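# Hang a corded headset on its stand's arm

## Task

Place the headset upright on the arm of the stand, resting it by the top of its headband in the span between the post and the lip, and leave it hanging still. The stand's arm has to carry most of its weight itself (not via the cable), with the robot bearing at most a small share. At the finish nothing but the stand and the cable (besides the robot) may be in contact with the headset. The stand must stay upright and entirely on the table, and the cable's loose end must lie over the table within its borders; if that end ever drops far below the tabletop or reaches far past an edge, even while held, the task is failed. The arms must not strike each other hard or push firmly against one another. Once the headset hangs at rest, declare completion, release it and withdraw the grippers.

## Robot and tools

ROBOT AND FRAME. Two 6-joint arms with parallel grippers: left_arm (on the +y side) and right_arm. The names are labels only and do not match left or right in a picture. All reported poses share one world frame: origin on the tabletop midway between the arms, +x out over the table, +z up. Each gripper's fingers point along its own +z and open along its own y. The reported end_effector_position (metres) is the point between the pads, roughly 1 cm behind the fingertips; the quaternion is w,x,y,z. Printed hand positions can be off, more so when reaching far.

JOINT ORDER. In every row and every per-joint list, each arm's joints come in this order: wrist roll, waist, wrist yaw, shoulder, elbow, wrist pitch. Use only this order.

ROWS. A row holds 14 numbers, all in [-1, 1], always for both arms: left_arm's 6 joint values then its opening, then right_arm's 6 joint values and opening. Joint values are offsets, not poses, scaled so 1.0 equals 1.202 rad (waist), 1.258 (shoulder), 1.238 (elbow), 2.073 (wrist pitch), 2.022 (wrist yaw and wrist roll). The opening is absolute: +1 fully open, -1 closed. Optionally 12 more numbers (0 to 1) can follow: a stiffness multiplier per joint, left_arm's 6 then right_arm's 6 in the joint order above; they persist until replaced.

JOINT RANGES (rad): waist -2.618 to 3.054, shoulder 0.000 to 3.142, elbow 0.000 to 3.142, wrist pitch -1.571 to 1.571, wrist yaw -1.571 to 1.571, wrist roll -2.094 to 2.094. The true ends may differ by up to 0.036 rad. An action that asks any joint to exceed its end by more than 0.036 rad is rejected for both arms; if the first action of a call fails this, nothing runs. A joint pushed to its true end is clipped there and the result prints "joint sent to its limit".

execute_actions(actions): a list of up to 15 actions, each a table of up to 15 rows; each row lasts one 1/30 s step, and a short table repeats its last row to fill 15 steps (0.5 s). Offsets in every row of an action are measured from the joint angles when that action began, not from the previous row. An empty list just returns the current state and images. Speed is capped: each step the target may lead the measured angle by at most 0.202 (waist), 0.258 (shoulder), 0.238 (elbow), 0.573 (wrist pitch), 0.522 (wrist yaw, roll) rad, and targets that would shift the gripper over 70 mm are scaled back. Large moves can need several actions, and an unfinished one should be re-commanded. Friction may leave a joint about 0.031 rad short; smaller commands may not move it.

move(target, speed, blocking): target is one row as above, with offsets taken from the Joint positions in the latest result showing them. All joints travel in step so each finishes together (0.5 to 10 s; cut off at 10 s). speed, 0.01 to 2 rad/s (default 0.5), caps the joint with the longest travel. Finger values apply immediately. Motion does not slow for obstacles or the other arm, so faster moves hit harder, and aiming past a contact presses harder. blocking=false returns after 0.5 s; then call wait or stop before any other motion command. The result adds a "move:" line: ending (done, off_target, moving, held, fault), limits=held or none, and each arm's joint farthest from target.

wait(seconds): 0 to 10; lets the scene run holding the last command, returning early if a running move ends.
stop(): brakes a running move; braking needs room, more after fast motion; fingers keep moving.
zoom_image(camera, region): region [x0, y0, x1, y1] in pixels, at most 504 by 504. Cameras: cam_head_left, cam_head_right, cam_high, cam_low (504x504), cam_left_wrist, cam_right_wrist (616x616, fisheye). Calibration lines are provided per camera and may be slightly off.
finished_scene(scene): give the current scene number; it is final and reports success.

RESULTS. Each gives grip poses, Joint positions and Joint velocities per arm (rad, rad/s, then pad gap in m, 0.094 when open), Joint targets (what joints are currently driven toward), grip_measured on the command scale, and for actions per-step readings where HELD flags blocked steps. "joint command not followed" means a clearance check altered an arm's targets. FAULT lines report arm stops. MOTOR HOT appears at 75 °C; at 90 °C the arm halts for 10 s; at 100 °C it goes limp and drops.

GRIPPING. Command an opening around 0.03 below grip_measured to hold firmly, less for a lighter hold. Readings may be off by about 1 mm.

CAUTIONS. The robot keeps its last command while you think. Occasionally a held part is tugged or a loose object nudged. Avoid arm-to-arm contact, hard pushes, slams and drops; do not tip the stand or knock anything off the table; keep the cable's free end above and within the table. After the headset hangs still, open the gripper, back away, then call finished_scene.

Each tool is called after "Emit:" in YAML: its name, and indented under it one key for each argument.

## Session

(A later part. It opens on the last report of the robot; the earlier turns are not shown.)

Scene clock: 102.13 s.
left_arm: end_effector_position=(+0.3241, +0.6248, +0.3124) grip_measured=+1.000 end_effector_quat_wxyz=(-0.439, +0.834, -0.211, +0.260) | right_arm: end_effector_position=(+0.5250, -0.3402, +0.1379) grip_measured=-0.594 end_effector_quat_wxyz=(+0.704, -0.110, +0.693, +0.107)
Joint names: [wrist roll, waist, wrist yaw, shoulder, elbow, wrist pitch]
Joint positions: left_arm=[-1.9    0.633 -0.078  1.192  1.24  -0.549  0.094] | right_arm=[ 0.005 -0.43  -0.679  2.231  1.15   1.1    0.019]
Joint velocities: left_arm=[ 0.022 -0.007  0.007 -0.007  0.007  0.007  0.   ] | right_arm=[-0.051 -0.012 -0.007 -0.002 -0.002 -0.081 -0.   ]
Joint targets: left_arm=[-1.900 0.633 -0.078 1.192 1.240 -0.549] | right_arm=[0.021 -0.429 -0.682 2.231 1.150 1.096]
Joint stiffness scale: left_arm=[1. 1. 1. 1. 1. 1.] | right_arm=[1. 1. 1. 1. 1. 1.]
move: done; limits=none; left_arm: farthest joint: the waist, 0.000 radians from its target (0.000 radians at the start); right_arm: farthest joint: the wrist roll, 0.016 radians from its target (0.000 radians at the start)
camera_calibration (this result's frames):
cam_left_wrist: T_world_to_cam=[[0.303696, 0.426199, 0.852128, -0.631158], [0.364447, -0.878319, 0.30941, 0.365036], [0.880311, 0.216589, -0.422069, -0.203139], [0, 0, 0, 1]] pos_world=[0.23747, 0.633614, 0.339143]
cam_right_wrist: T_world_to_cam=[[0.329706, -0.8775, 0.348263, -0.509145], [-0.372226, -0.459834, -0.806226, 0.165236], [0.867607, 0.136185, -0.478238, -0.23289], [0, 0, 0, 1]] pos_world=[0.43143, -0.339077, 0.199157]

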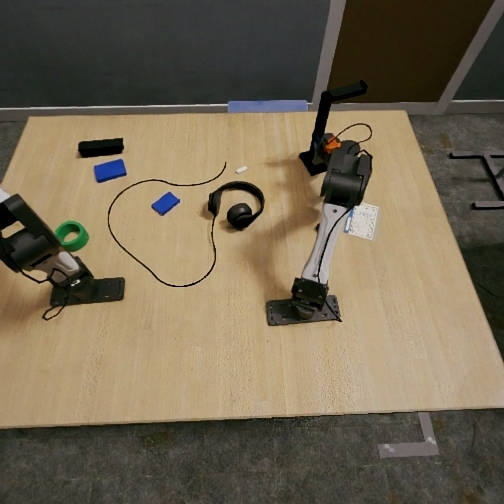

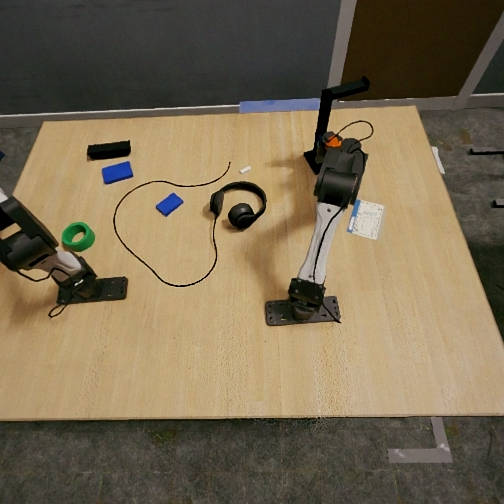

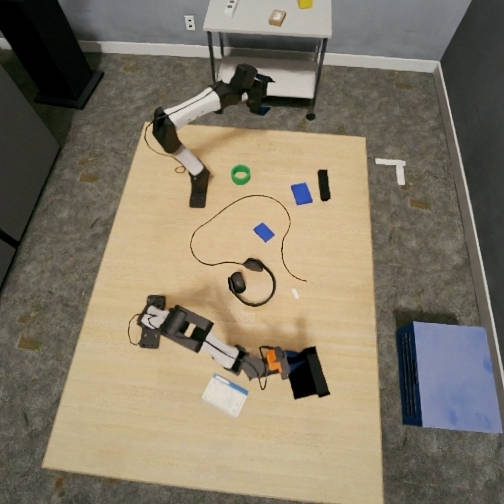

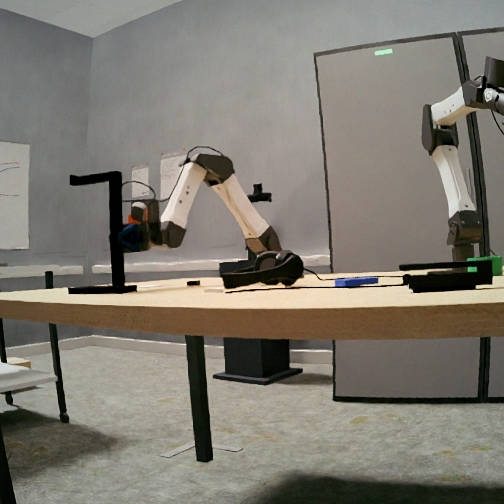

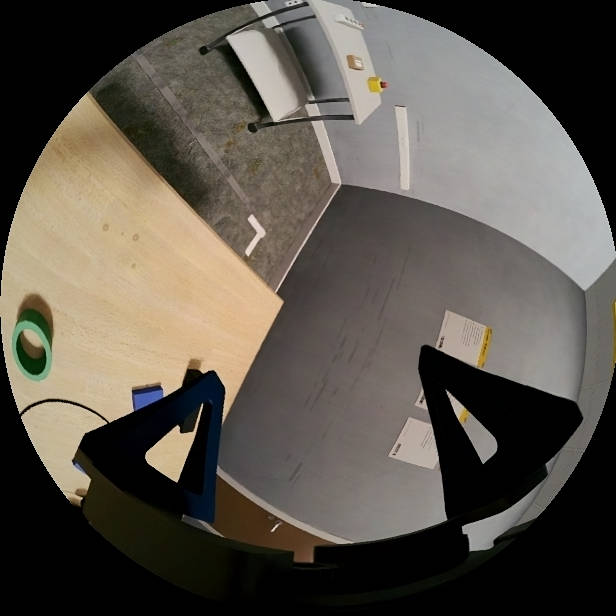

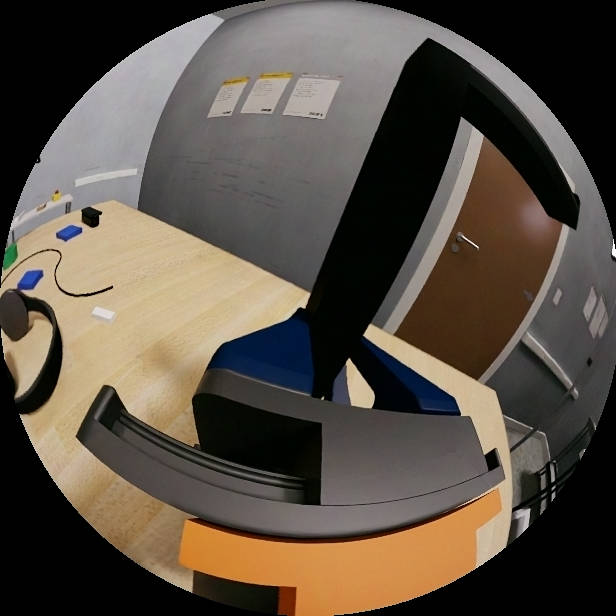

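Emit:
move:
  target: [0,0,0,0,0,0,1,0,0,0,-0.065,0.01,-0.01,-0.9]
  speed: 0.2

Emit:
move:
  target: [0,0,0,0,0,0,1,0,0.5,1,0.07,0.17,-0.04,-0.9]
  speed: 0.8

Scene clock: 108.87 s.
left_arm: end_effector_position=(+0.3241, +0.6248, +0.3124) grip_measured=+1.000 end_effector_quat_wxyz=(-0.439, +0.834, -0.211, +0.260) | right_arm: end_effector_position=(+0.5240, -0.3397, +0.1430) grip_measured=-0.594 end_effector_quat_wxyz=(+0.693, -0.107, +0.704, +0.111)
Joint names: [wrist roll, waist, wrist yaw, shoulder, elbow, wrist pitch]
Joint positions: left_arm=[-1.9    0.633 -0.078  1.192  1.24  -0.549  0.094] | right_arm=[-0.002 -0.43  -0.679  2.193  1.15   1.025  0.019]
Joint velocities: left_arm=[-0.022  0.007  0.051  0.012  0.017  0.007  0.   ] | right_arm=[ 0.022 -0.007 -0.066 -0.002  0.007  0.051 -0.   ]
Joint targets: left_arm=[-1.900 0.633 -0.078 1.192 1.240 -0.549] | right_arm=[0.006 -0.430 -0.679 2.149 1.162 1.079]
Joint stiffness scale: left_arm=[1. 1. 1. 1. 1. 1.] | right_arm=[1. 1. 1. 1. 1. 1.]
move: off_target (right_arm); limits=none; left_arm: farthest joint: the waist, 0.000 radians from its target (0.000 radians at the start); right_arm: farthest joint: the wrist pitch, 0.054 radians from its target (0.020 radians at the start)
camera_calibration (this result's frames):
cam_left_wrist: T_world_to_cam=[[0.303696, 0.426199, 0.852128, -0.631158], [0.364447, -0.878319, 0.30941, 0.365036], [0.880311, 0.216589, -0.422069, -0.203139], [0, 0, 0, 1]] pos_world=[0.23747, 0.633614, 0.339143]
cam_right_wrist: T_world_to_cam=[[0.341088, -0.87923, 0.332586, -0.514451], [-0.397103, -0.455452, -0.796789, 0.182335], [0.852038, 0.139704, -0.504494, -0.216577], [0, 0, 0, 1]] pos_world=[0.432411, -0.339019, 0.207119]

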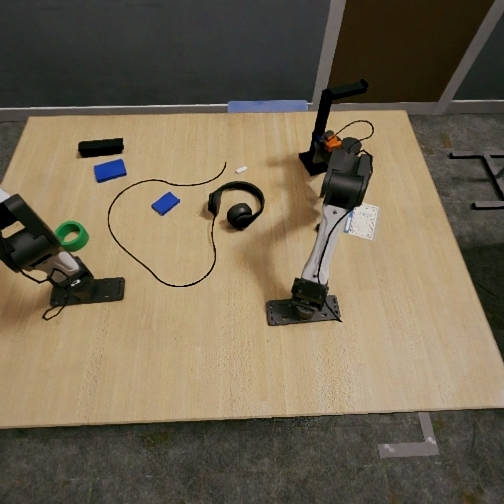

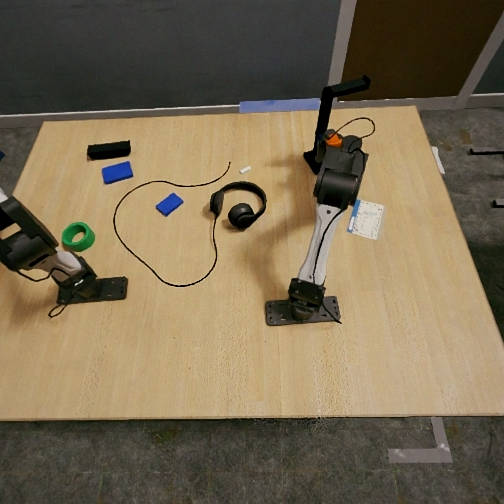

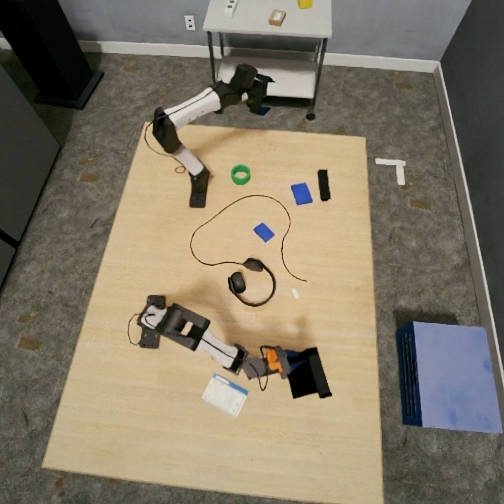

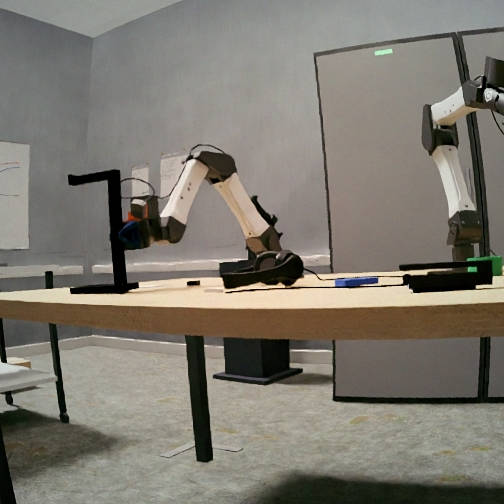

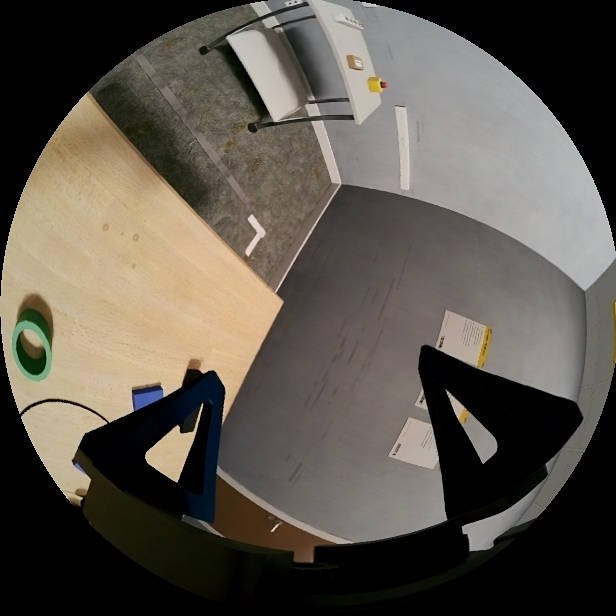

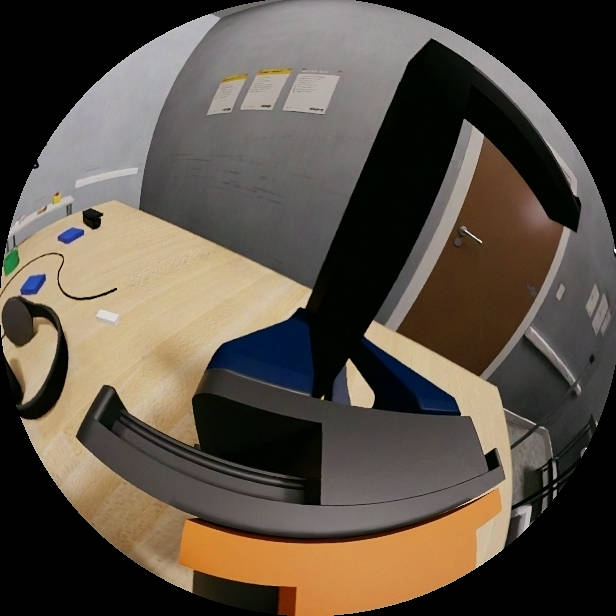

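Scene clock: 112.23 s.
left_arm: end_effector_position=(+0.3241, +0.6248, +0.3124) grip_measured=+1.000 end_effector_quat_wxyz=(-0.439, +0.834, -0.211, +0.260) | right_arm: end_effector_position=(+0.4883, -0.2902, +0.1374) grip_measured=-0.594 end_effector_quat_wxyz=(+0.594, +0.363, +0.612, -0.376)
Joint names: [wrist roll, waist, wrist yaw, shoulder, elbow, wrist pitch]
Joint positions: left_arm=[-1.9    0.633 -0.078  1.192  1.24  -0.549  0.094] | right_arm=[0.017 0.165 1.324 2.293 1.32  0.926 0.019]
Joint velocities: left_arm=[ 0.037 -0.002 -0.066 -0.012 -0.002  0.037  0.   ] | right_arm=[-0.022 -0.007  0.051  0.002 -0.002 -0.022 -0.   ]
Joint targets: left_arm=[-1.900 0.633 -0.078 1.192 1.240 -0.549] | right_arm=[-0.002 0.171 1.343 2.281 1.360 0.942]
Joint stiffness scale: left_arm=[1. 1. 1. 1. 1. 1.] | right_arm=[1. 1. 1. 1. 1. 1.]
move: off_target (right_arm); limits=none; left_arm: farthest joint: the waist, 0.000 radians from its target (0.000 radians at the start); right_arm: farthest joint: the elbow, 0.041 radians from its target (0.211 radians at the start)
camera_calibration (this result's frames):
cam_left_wrist: T_world_to_cam=[[0.303696, 0.426199, 0.852128, -0.631158], [0.364447, -0.878319, 0.30941, 0.365036], [0.880311, 0.216589, -0.422069, -0.203139], [0, 0, 0, 1]] pos_world=[0.23747, 0.633614, 0.339143]
cam_right_wrist: T_world_to_cam=[[-0.800879, -0.472458, 0.367936, 0.213947], [-0.539557, 0.302812, -0.78561, 0.474358], [0.259753, -0.827701, -0.497434, -0.188448], [0, 0, 0, 1]] pos_world=[0.476239, -0.198538, 0.200201]

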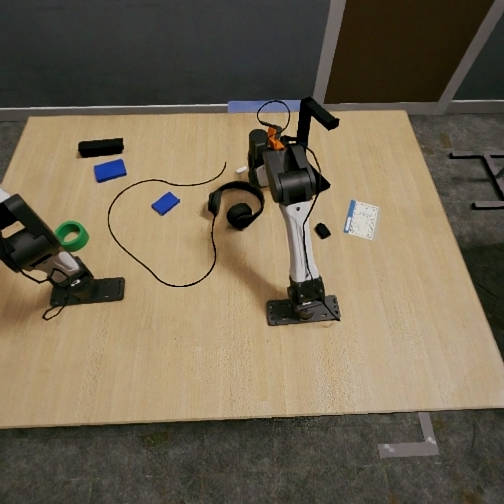

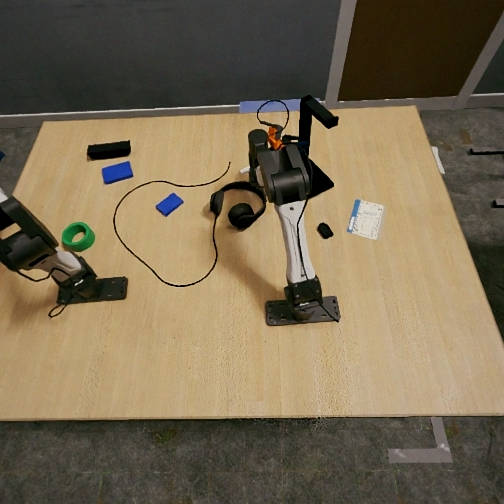

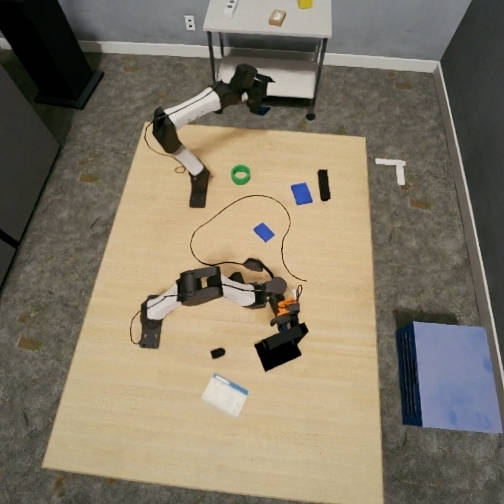

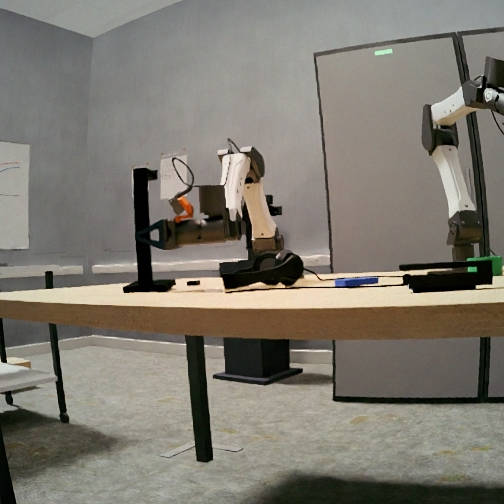

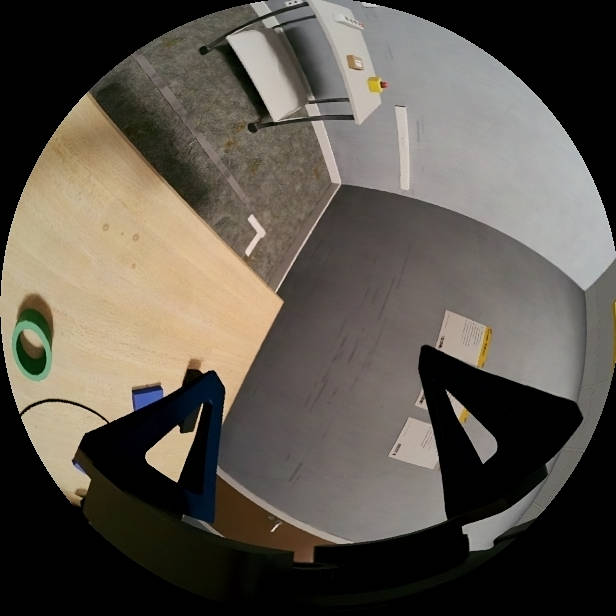

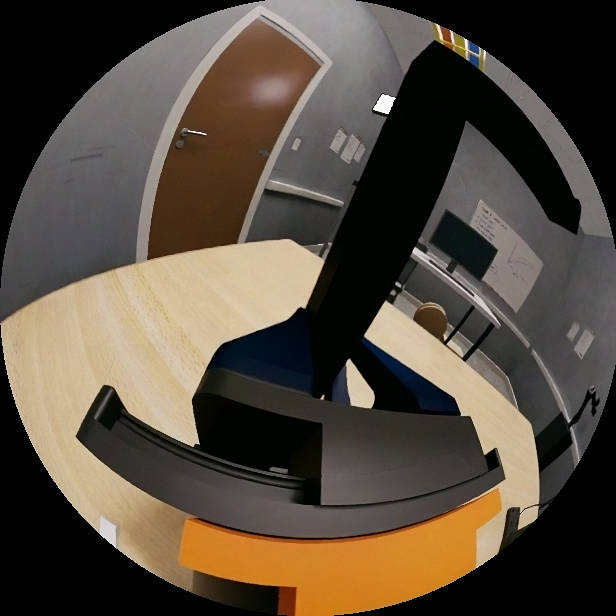

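Emit:
move:
  target: [0,0,0,0,0,0,1,0,0,0.105,0,0.02,0.01,-0.9]
  speed: 0.4

Emit:
move:
  target: [0,0,0,0,0,0,1,0,0,0,0,0,0,0.3]

Emit:
move:
  target: [0,0,0,0,0,0,1,0,0.2,0,-0.04,0,0,0.3]

Emit:
move:
  target: [0,0,0,0,0,0,1,0,0.1,-0.2,-0.55,0,-0.5,0.3]
  speed: 1.2

Emit:
move:
  target: [0,0,0,0,0,0,1,0,0,-0.56,0,0,-0.56,0.2]
  speed: 1.5

Scene clock: 125.40 s.
left_arm: end_effector_position=(+0.3241, +0.6248, +0.3124) grip_measured=+1.000 end_effector_quat_wxyz=(-0.439, +0.834, -0.211, +0.260) | right_arm: end_effector_position=(+0.4576, -0.3024, +0.1358) grip_measured=-0.594 end_effector_quat_wxyz=(+0.559, +0.421, +0.570, -0.431)
Joint names: [wrist roll, waist, wrist yaw, shoulder, elbow, wrist pitch]
Joint positions: left_arm=[-1.9    0.633 -0.078  1.192  1.24  -0.549  0.094] | right_arm=[0.034 0.165 1.518 2.3   1.32  0.925 0.019]
Joint velocities: left_arm=[-0.051  0.007 -0.022 -0.007 -0.007 -0.051  0.   ] | right_arm=[-0.022  0.017 -0.022 -0.017  0.002 -0.037 -0.   ]
Joint targets: left_arm=[-1.900 0.633 -0.078 1.192 1.240 -0.549] | right_arm=[0.017 0.165 1.537 2.293 1.345 0.947]
Joint stiffness scale: left_arm=[1. 1. 1. 1. 1. 1.] | right_arm=[1. 1. 1. 1. 1. 1.]
move: off_target (right_arm); limits=none; left_arm: farthest joint: the waist, 0.000 radians from its target (0.000 radians at the start); right_arm: farthest joint: the elbow, 0.025 radians from its target (0.025 radians at the start)
camera_calibration (this result's frames):
cam_left_wrist: T_world_to_cam=[[0.303696, 0.426199, 0.852128, -0.631158], [0.364447, -0.878319, 0.30941, 0.365036], [0.880311, 0.216589, -0.422069, -0.203139], [0, 0, 0, 1]] pos_world=[0.23747, 0.633614, 0.339143]
cam_right_wrist: T_world_to_cam=[[-0.880565, -0.307299, 0.360795, 0.271534], [-0.463112, 0.396243, -0.792792, 0.454455], [0.100661, -0.865193, -0.491232, -0.130676], [0, 0, 0, 1]] pos_world=[0.462721, -0.209692, 0.198128]

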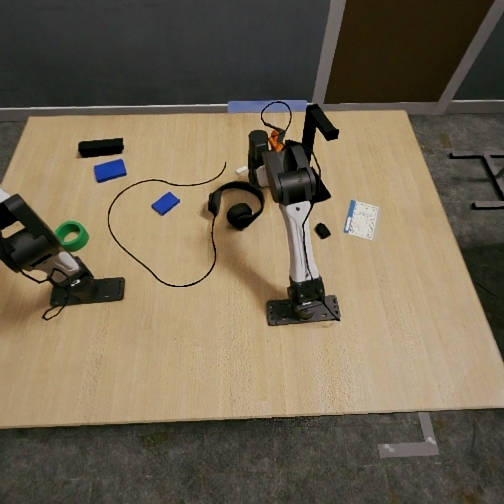

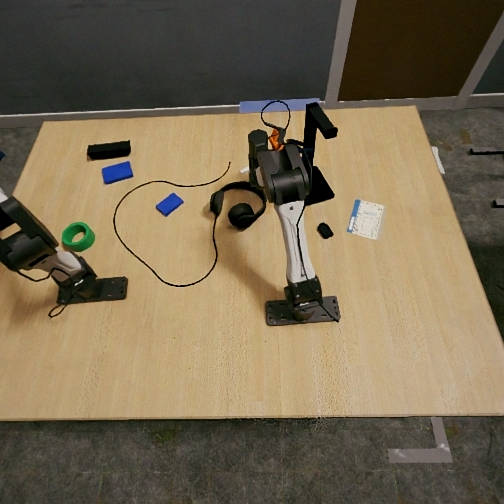

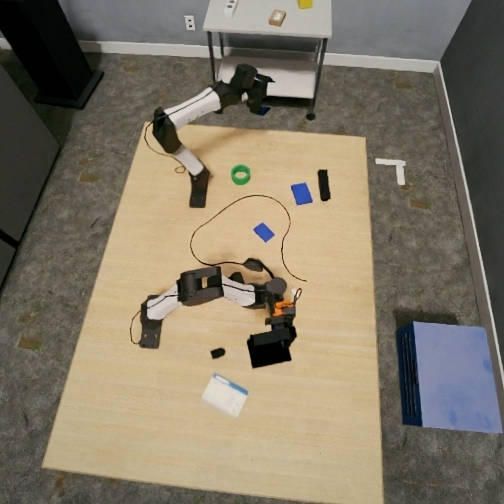

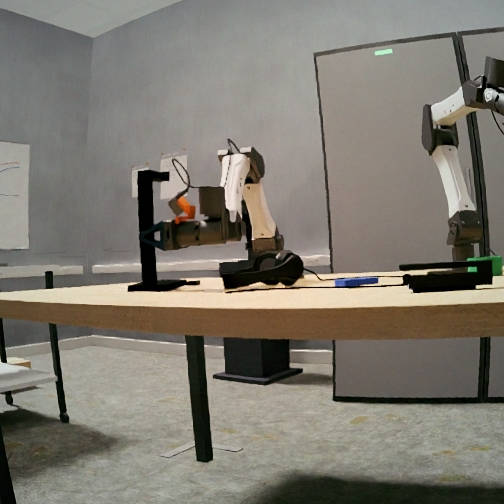

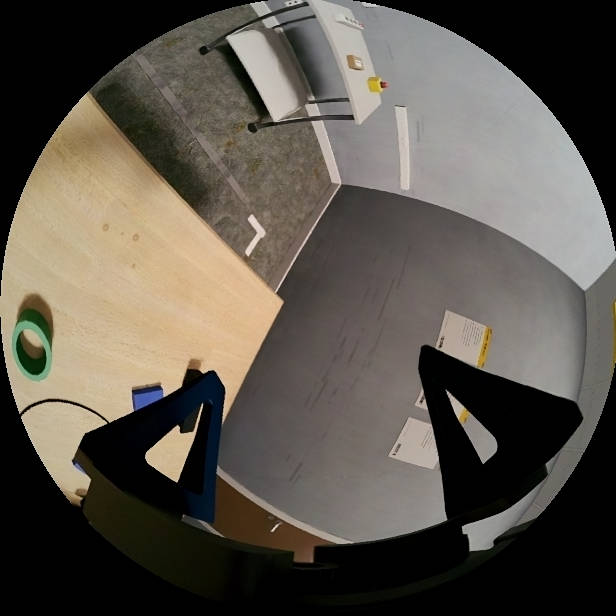

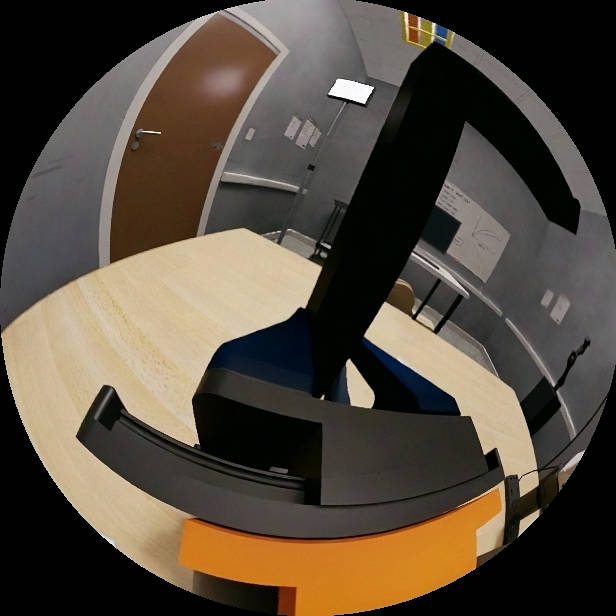

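Scene clock: 125.90 s.
left_arm: end_effector_position=(+0.3241, +0.6248, +0.3124) grip_measured=+1.000 end_effector_quat_wxyz=(-0.439, +0.834, -0.211, +0.260) | right_arm: end_effector_position=(+0.4576, -0.3024, +0.1356) grip_measured=+0.298 end_effector_quat_wxyz=(+0.559, +0.421, +0.570, -0.431)
Joint names: [wrist roll, waist, wrist yaw, shoulder, elbow, wrist pitch]
Joint positions: left_arm=[-1.9    0.633 -0.078  1.192  1.24  -0.549  0.094] | right_arm=[0.035 0.165 1.518 2.3   1.32  0.925 0.061]
Joint velocities: left_arm=[-0.022  0.007 -0.022 -0.002 -0.022 -0.066  0.   ] | right_arm=[-0.022 -0.012  0.007  0.007  0.012  0.037  0.   ]
Joint targets: left_arm=[-1.900 0.633 -0.078 1.192 1.240 -0.549] | right_arm=[0.034 0.165 1.518 2.300 1.320 0.925]
Joint stiffness scale: left_arm=[1. 1. 1. 1. 1. 1.] | right_arm=[1. 1. 1. 1. 1. 1.]
move: done; limits=none; left_arm: farthest joint: the waist, 0.000 radians from its target (0.000 radians at the start); right_arm: farthest joint: the wrist roll, 0.001 radians from its target (0.000 radians at the start)
camera_calibration (this result's frames):
cam_left_wrist: T_world_to_cam=[[0.303696, 0.426199, 0.852128, -0.631158], [0.364447, -0.878319, 0.30941, 0.365036], [0.880311, 0.216589, -0.422069, -0.203139], [0, 0, 0, 1]] pos_world=[0.23747, 0.633614, 0.339143]
cam_right_wrist: T_world_to_cam=[[-0.880696, -0.307342, 0.360438, 0.271699], [-0.462824, 0.396343, -0.79291, 0.454238], [0.100837, -0.865132, -0.491303, -0.130811], [0, 0, 0, 1]] pos_world=[0.462707, -0.209698, 0.197972]

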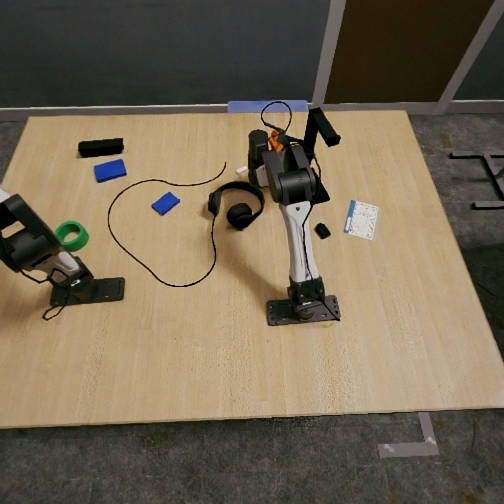

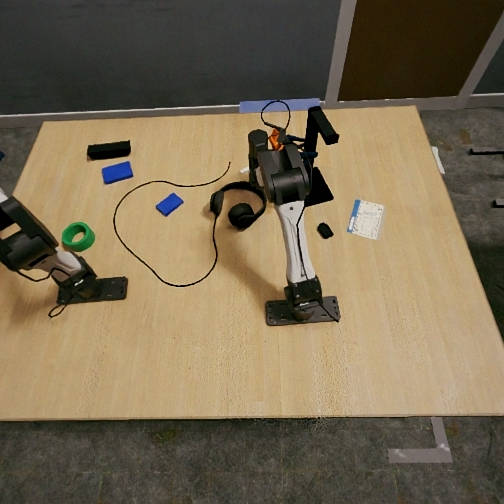

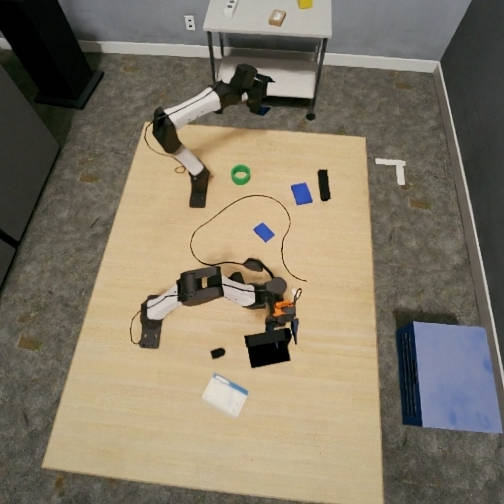

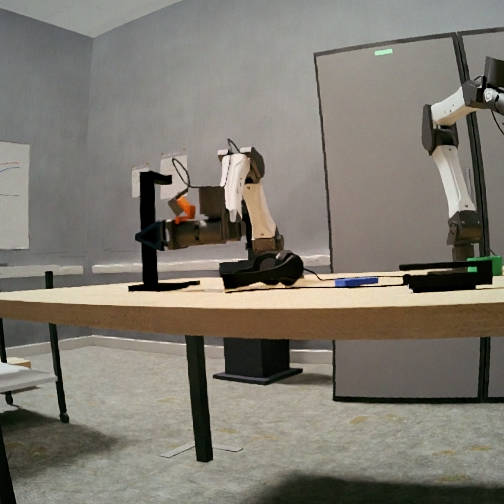

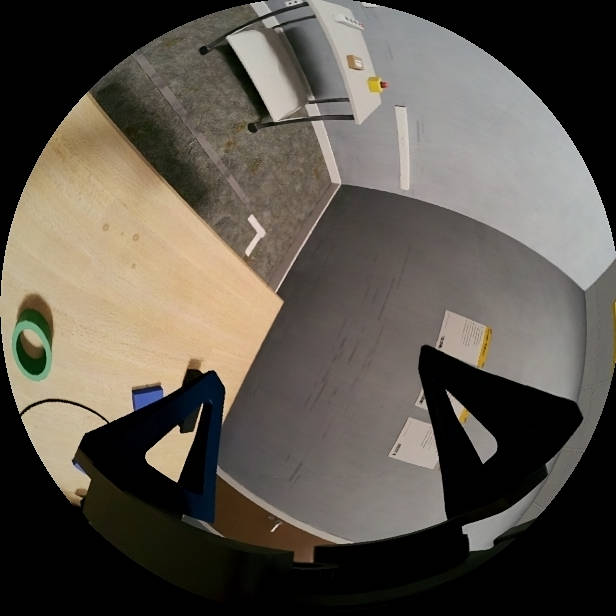

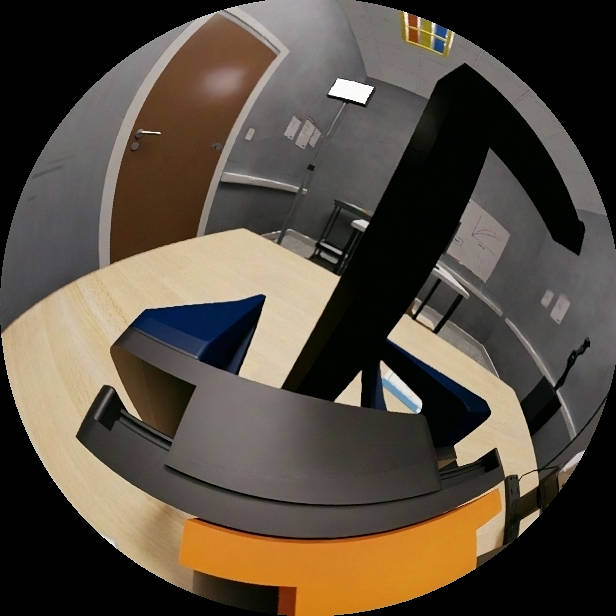

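Scene clock: 126.80 s.
left_arm: end_effector_position=(+0.3241, +0.6248, +0.3124) grip_measured=+1.000 end_effector_quat_wxyz=(-0.439, +0.834, -0.211, +0.260) | right_arm: end_effector_position=(+0.4568, -0.1826, +0.1504) grip_measured=+0.298 end_effector_quat_wxyz=(+0.613, +0.359, +0.609, -0.351)
Joint names: [wrist roll, waist, wrist yaw, shoulder, elbow, wrist pitch]
Joint positions: left_arm=[-1.9    0.633 -0.078  1.192  1.24  -0.549  0.094] | right_arm=[0.035 0.409 1.522 2.267 1.32  0.925 0.061]
Joint velocities: left_arm=[ 0.066  0.007  0.066  0.017 -0.002 -0.037  0.   ] | right_arm=[ 0.007 -0.007  0.007 -0.002  0.027 -0.066 -0.001]
Joint targets: left_arm=[-1.900 0.633 -0.078 1.192 1.240 -0.549] | right_arm=[0.035 0.405 1.518 2.250 1.320 0.925]
Joint stiffness scale: left_arm=[1. 1. 1. 1. 1. 1.] | right_arm=[1. 1. 1. 1. 1. 1.]
move: done; limits=none; left_arm: farthest joint: the waist, 0.000 radians from its target (0.000 radians at the start); right_arm: farthest joint: the shoulder, 0.017 radians from its target (0.051 radians at the start)
camera_calibration (this result's frames):
cam_left_wrist: T_world_to_cam=[[0.303696, 0.426199, 0.852128, -0.631158], [0.364447, -0.878319, 0.30941, 0.365036], [0.880311, 0.216589, -0.422069, -0.203139], [0, 0, 0, 1]] pos_world=[0.23747, 0.633614, 0.339143]
cam_right_wrist: T_world_to_cam=[[-0.792751, -0.51259, 0.329843, 0.229448], [-0.520199, 0.286891, -0.804417, 0.426058], [0.317707, -0.809286, -0.494082, -0.108344], [0, 0, 0, 1]] pos_world=[0.437951, -0.0923007, 0.213516]

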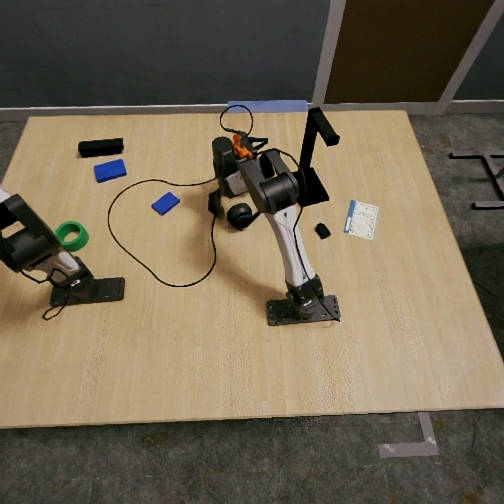

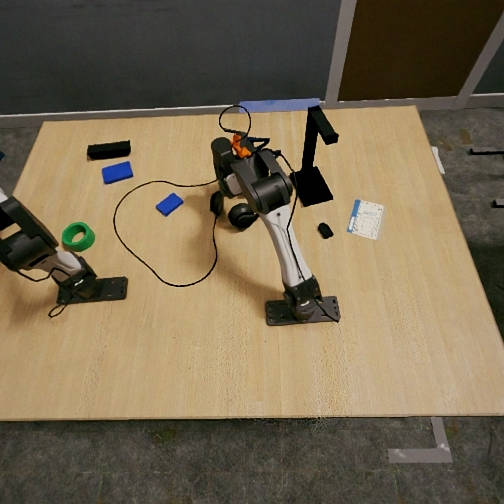

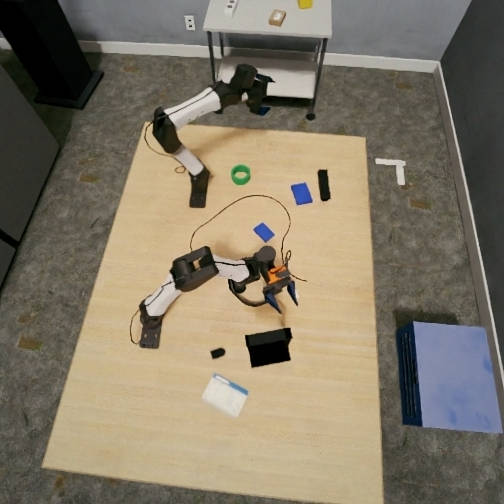

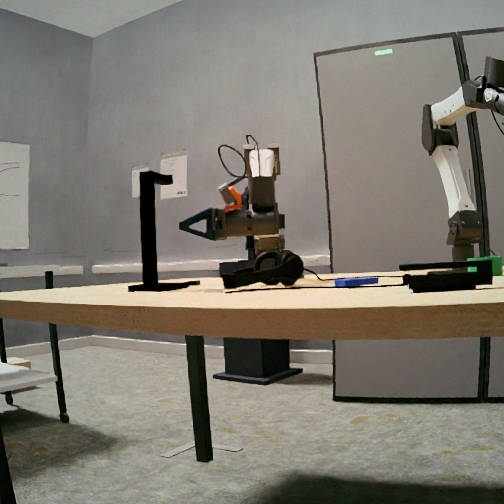

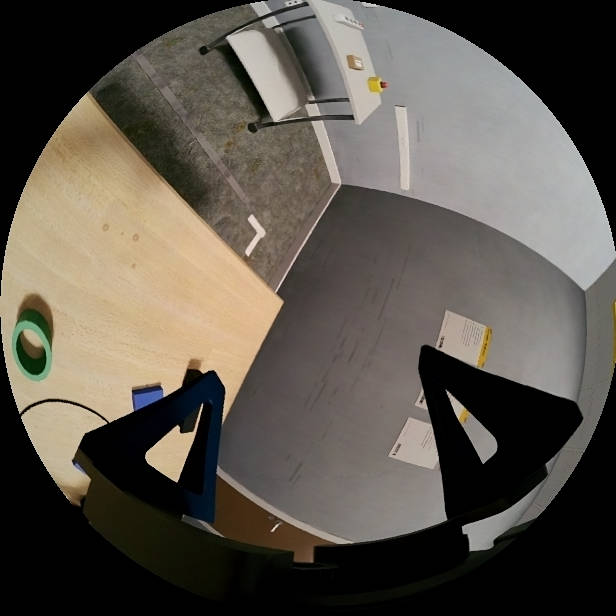

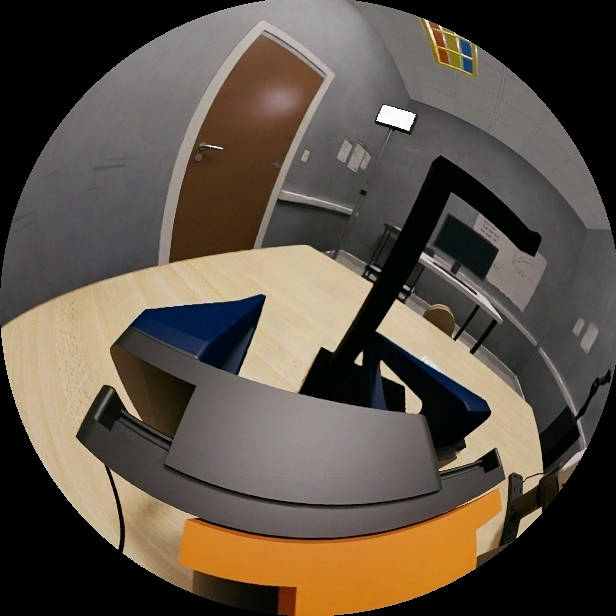

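Scene clock: 128.67 s.
left_arm: end_effector_position=(+0.3241, +0.6248, +0.3124) grip_measured=+1.000 end_effector_quat_wxyz=(-0.439, +0.834, -0.211, +0.260) | right_arm: end_effector_position=(+0.3971, -0.1437, +0.3201) grip_measured=+0.298 end_effector_quat_wxyz=(+0.591, +0.106, +0.751, -0.273)
Joint names: [wrist roll, waist, wrist yaw, shoulder, elbow, wrist pitch]
Joint positions: left_arm=[-1.9    0.633 -0.078  1.192  1.24  -0.549  0.094] | right_arm=[ 0.035  0.516  1.124  1.581  1.32  -0.099  0.061]
Joint velocities: left_arm=[-0.022 -0.002 -0.066 -0.012  0.012 -0.037  0.   ] | right_arm=[-0.022  0.002  0.007  0.012 -0.012  0.007  0.   ]
Joint targets: left_arm=[-1.900 0.633 -0.078 1.192 1.240 -0.549] | right_arm=[0.035 0.529 1.118 1.575 1.320 -0.111]
Joint stiffness scale: left_arm=[1. 1. 1. 1. 1. 1.] | right_arm=[1. 1. 1. 1. 1. 1.]
move: done; limits=none; left_arm: farthest joint: the waist, 0.000 radians from its target (0.000 radians at the start); right_arm: farthest joint: the waist, 0.013 radians from its target (0.120 radians at the start)
camera_calibration (this result's frames):
cam_left_wrist: T_world_to_cam=[[0.303696, 0.426199, 0.852128, -0.631158], [0.364447, -0.878319, 0.30941, 0.365036], [0.880311, 0.216589, -0.422069, -0.203139], [0, 0, 0, 1]] pos_world=[0.23747, 0.633614, 0.339143]
cam_right_wrist: T_world_to_cam=[[-0.313957, -0.749764, 0.582482, -0.158987], [-0.797516, -0.124632, -0.590284, 0.502809], [0.515169, -0.649862, -0.55882, -0.00873933], [0, 0, 0, 1]] pos_world=[0.355585, -0.0622163, 0.384523]

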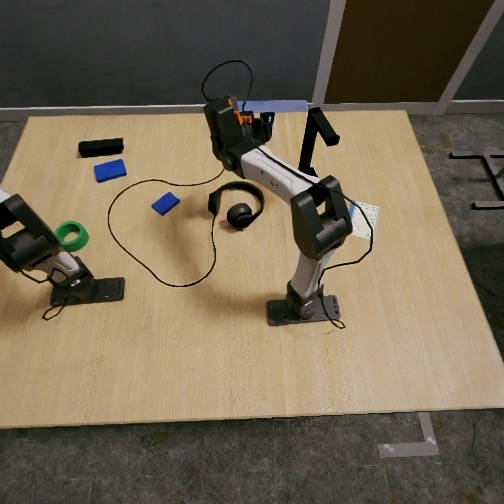

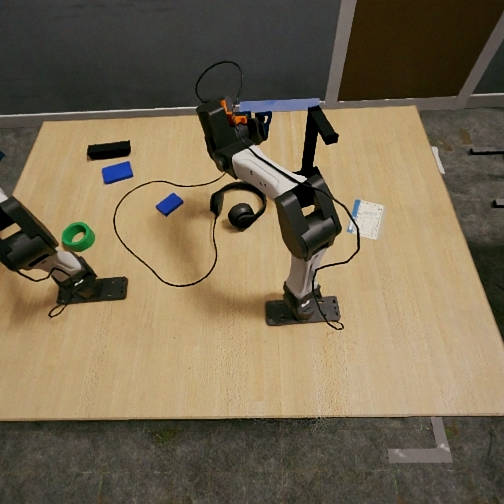

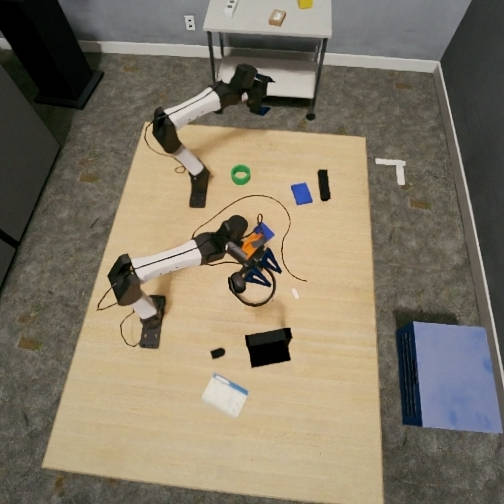

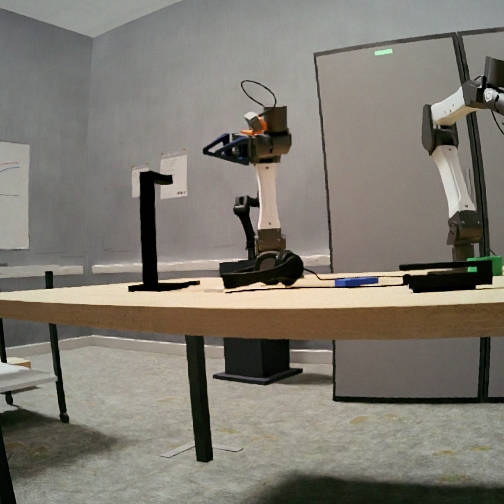

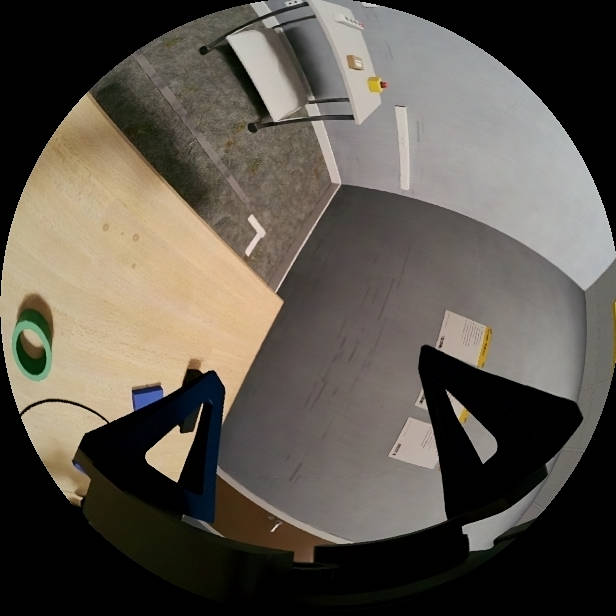

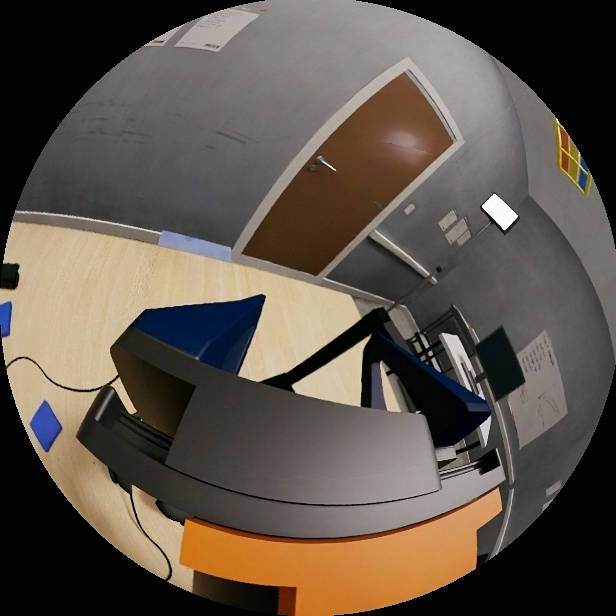

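Scene clock: 130.50 s.
left_arm: end_effector_position=(+0.3241, +0.6248, +0.3124) grip_measured=+1.000 end_effector_quat_wxyz=(-0.439, +0.834, -0.211, +0.260) | right_arm: end_effector_position=(+0.2099, -0.0803, +0.1269) grip_measured=+0.202 end_effector_quat_wxyz=(+0.032, -0.267, +0.963, +0.010)
Joint names: [wrist roll, waist, wrist yaw, shoulder, elbow, wrist pitch]
Joint positions: left_arm=[-1.9    0.633 -0.078  1.192  1.24  -0.549  0.094] | right_arm=[ 0.035  0.516 -0.001  1.581  1.32  -1.243  0.056]
Joint velocities: left_arm=[ 0.007  0.017 -0.007 -0.007 -0.012 -0.022  0.   ] | right_arm=[-0.007  0.012 -0.007 -0.017 -0.007  0.051 -0.   ]
Joint targets: left_arm=[-1.900 0.633 -0.078 1.192 1.240 -0.549] | right_arm=[0.035 0.516 -0.008 1.581 1.320 -1.260]
Joint stiffness scale: left_arm=[1. 1. 1. 1. 1. 1.] | right_arm=[1. 1. 1. 1. 1. 1.]
move: done; limits=none; left_arm: farthest joint: the waist, 0.000 radians from its target (0.000 radians at the start); right_arm: farthest joint: the wrist pitch, 0.017 radians from its target (1.161 radians at the start)
camera_calibration (this result's frames):
cam_left_wrist: T_world_to_cam=[[0.303696, 0.426199, 0.852128, -0.631158], [0.364447, -0.878319, 0.30941, 0.365036], [0.880311, 0.216589, -0.422069, -0.203139], [0, 0, 0, 1]] pos_world=[0.23747, 0.633614, 0.339143]
cam_right_wrist: T_world_to_cam=[[0.779019, -0.62616, -0.0324524, -0.199185], [-0.547768, -0.704848, 0.45071, 0.0162318], [-0.305091, -0.333335, -0.89208, 0.260782], [0, 0, 0, 1]] pos_world=[0.243623, -0.026353, 0.218859]

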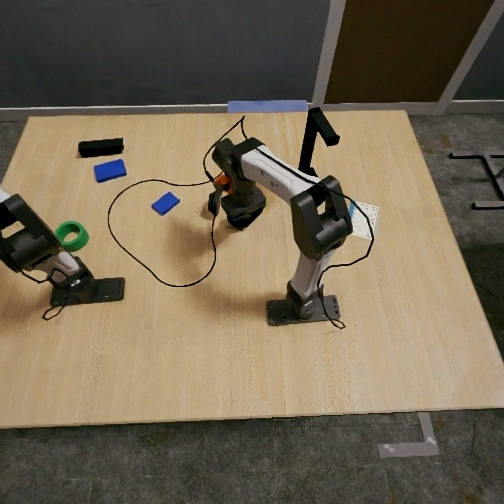

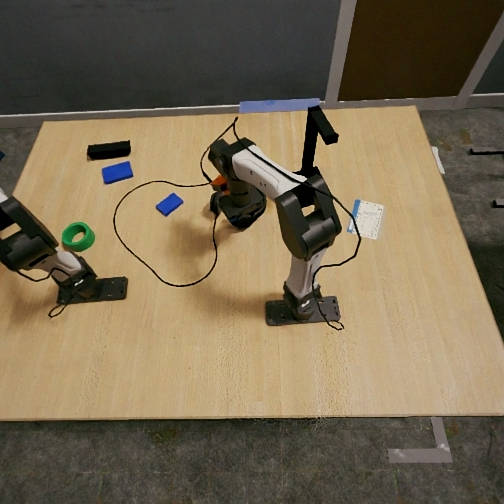

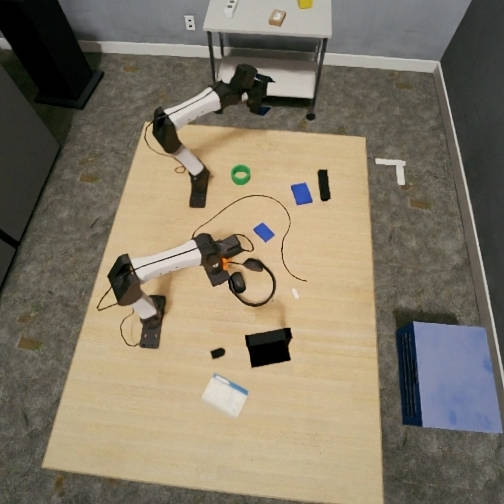

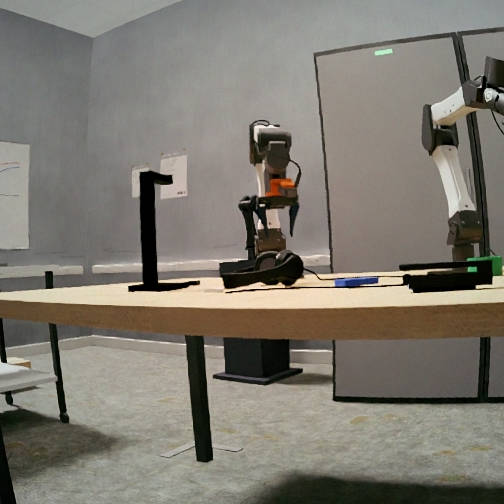

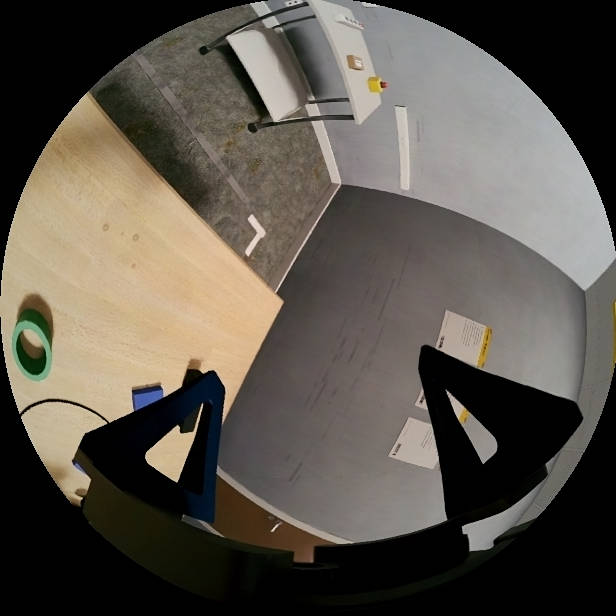

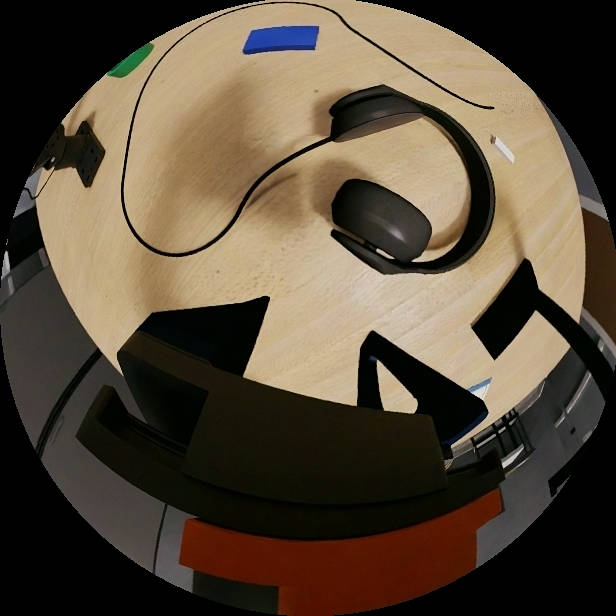

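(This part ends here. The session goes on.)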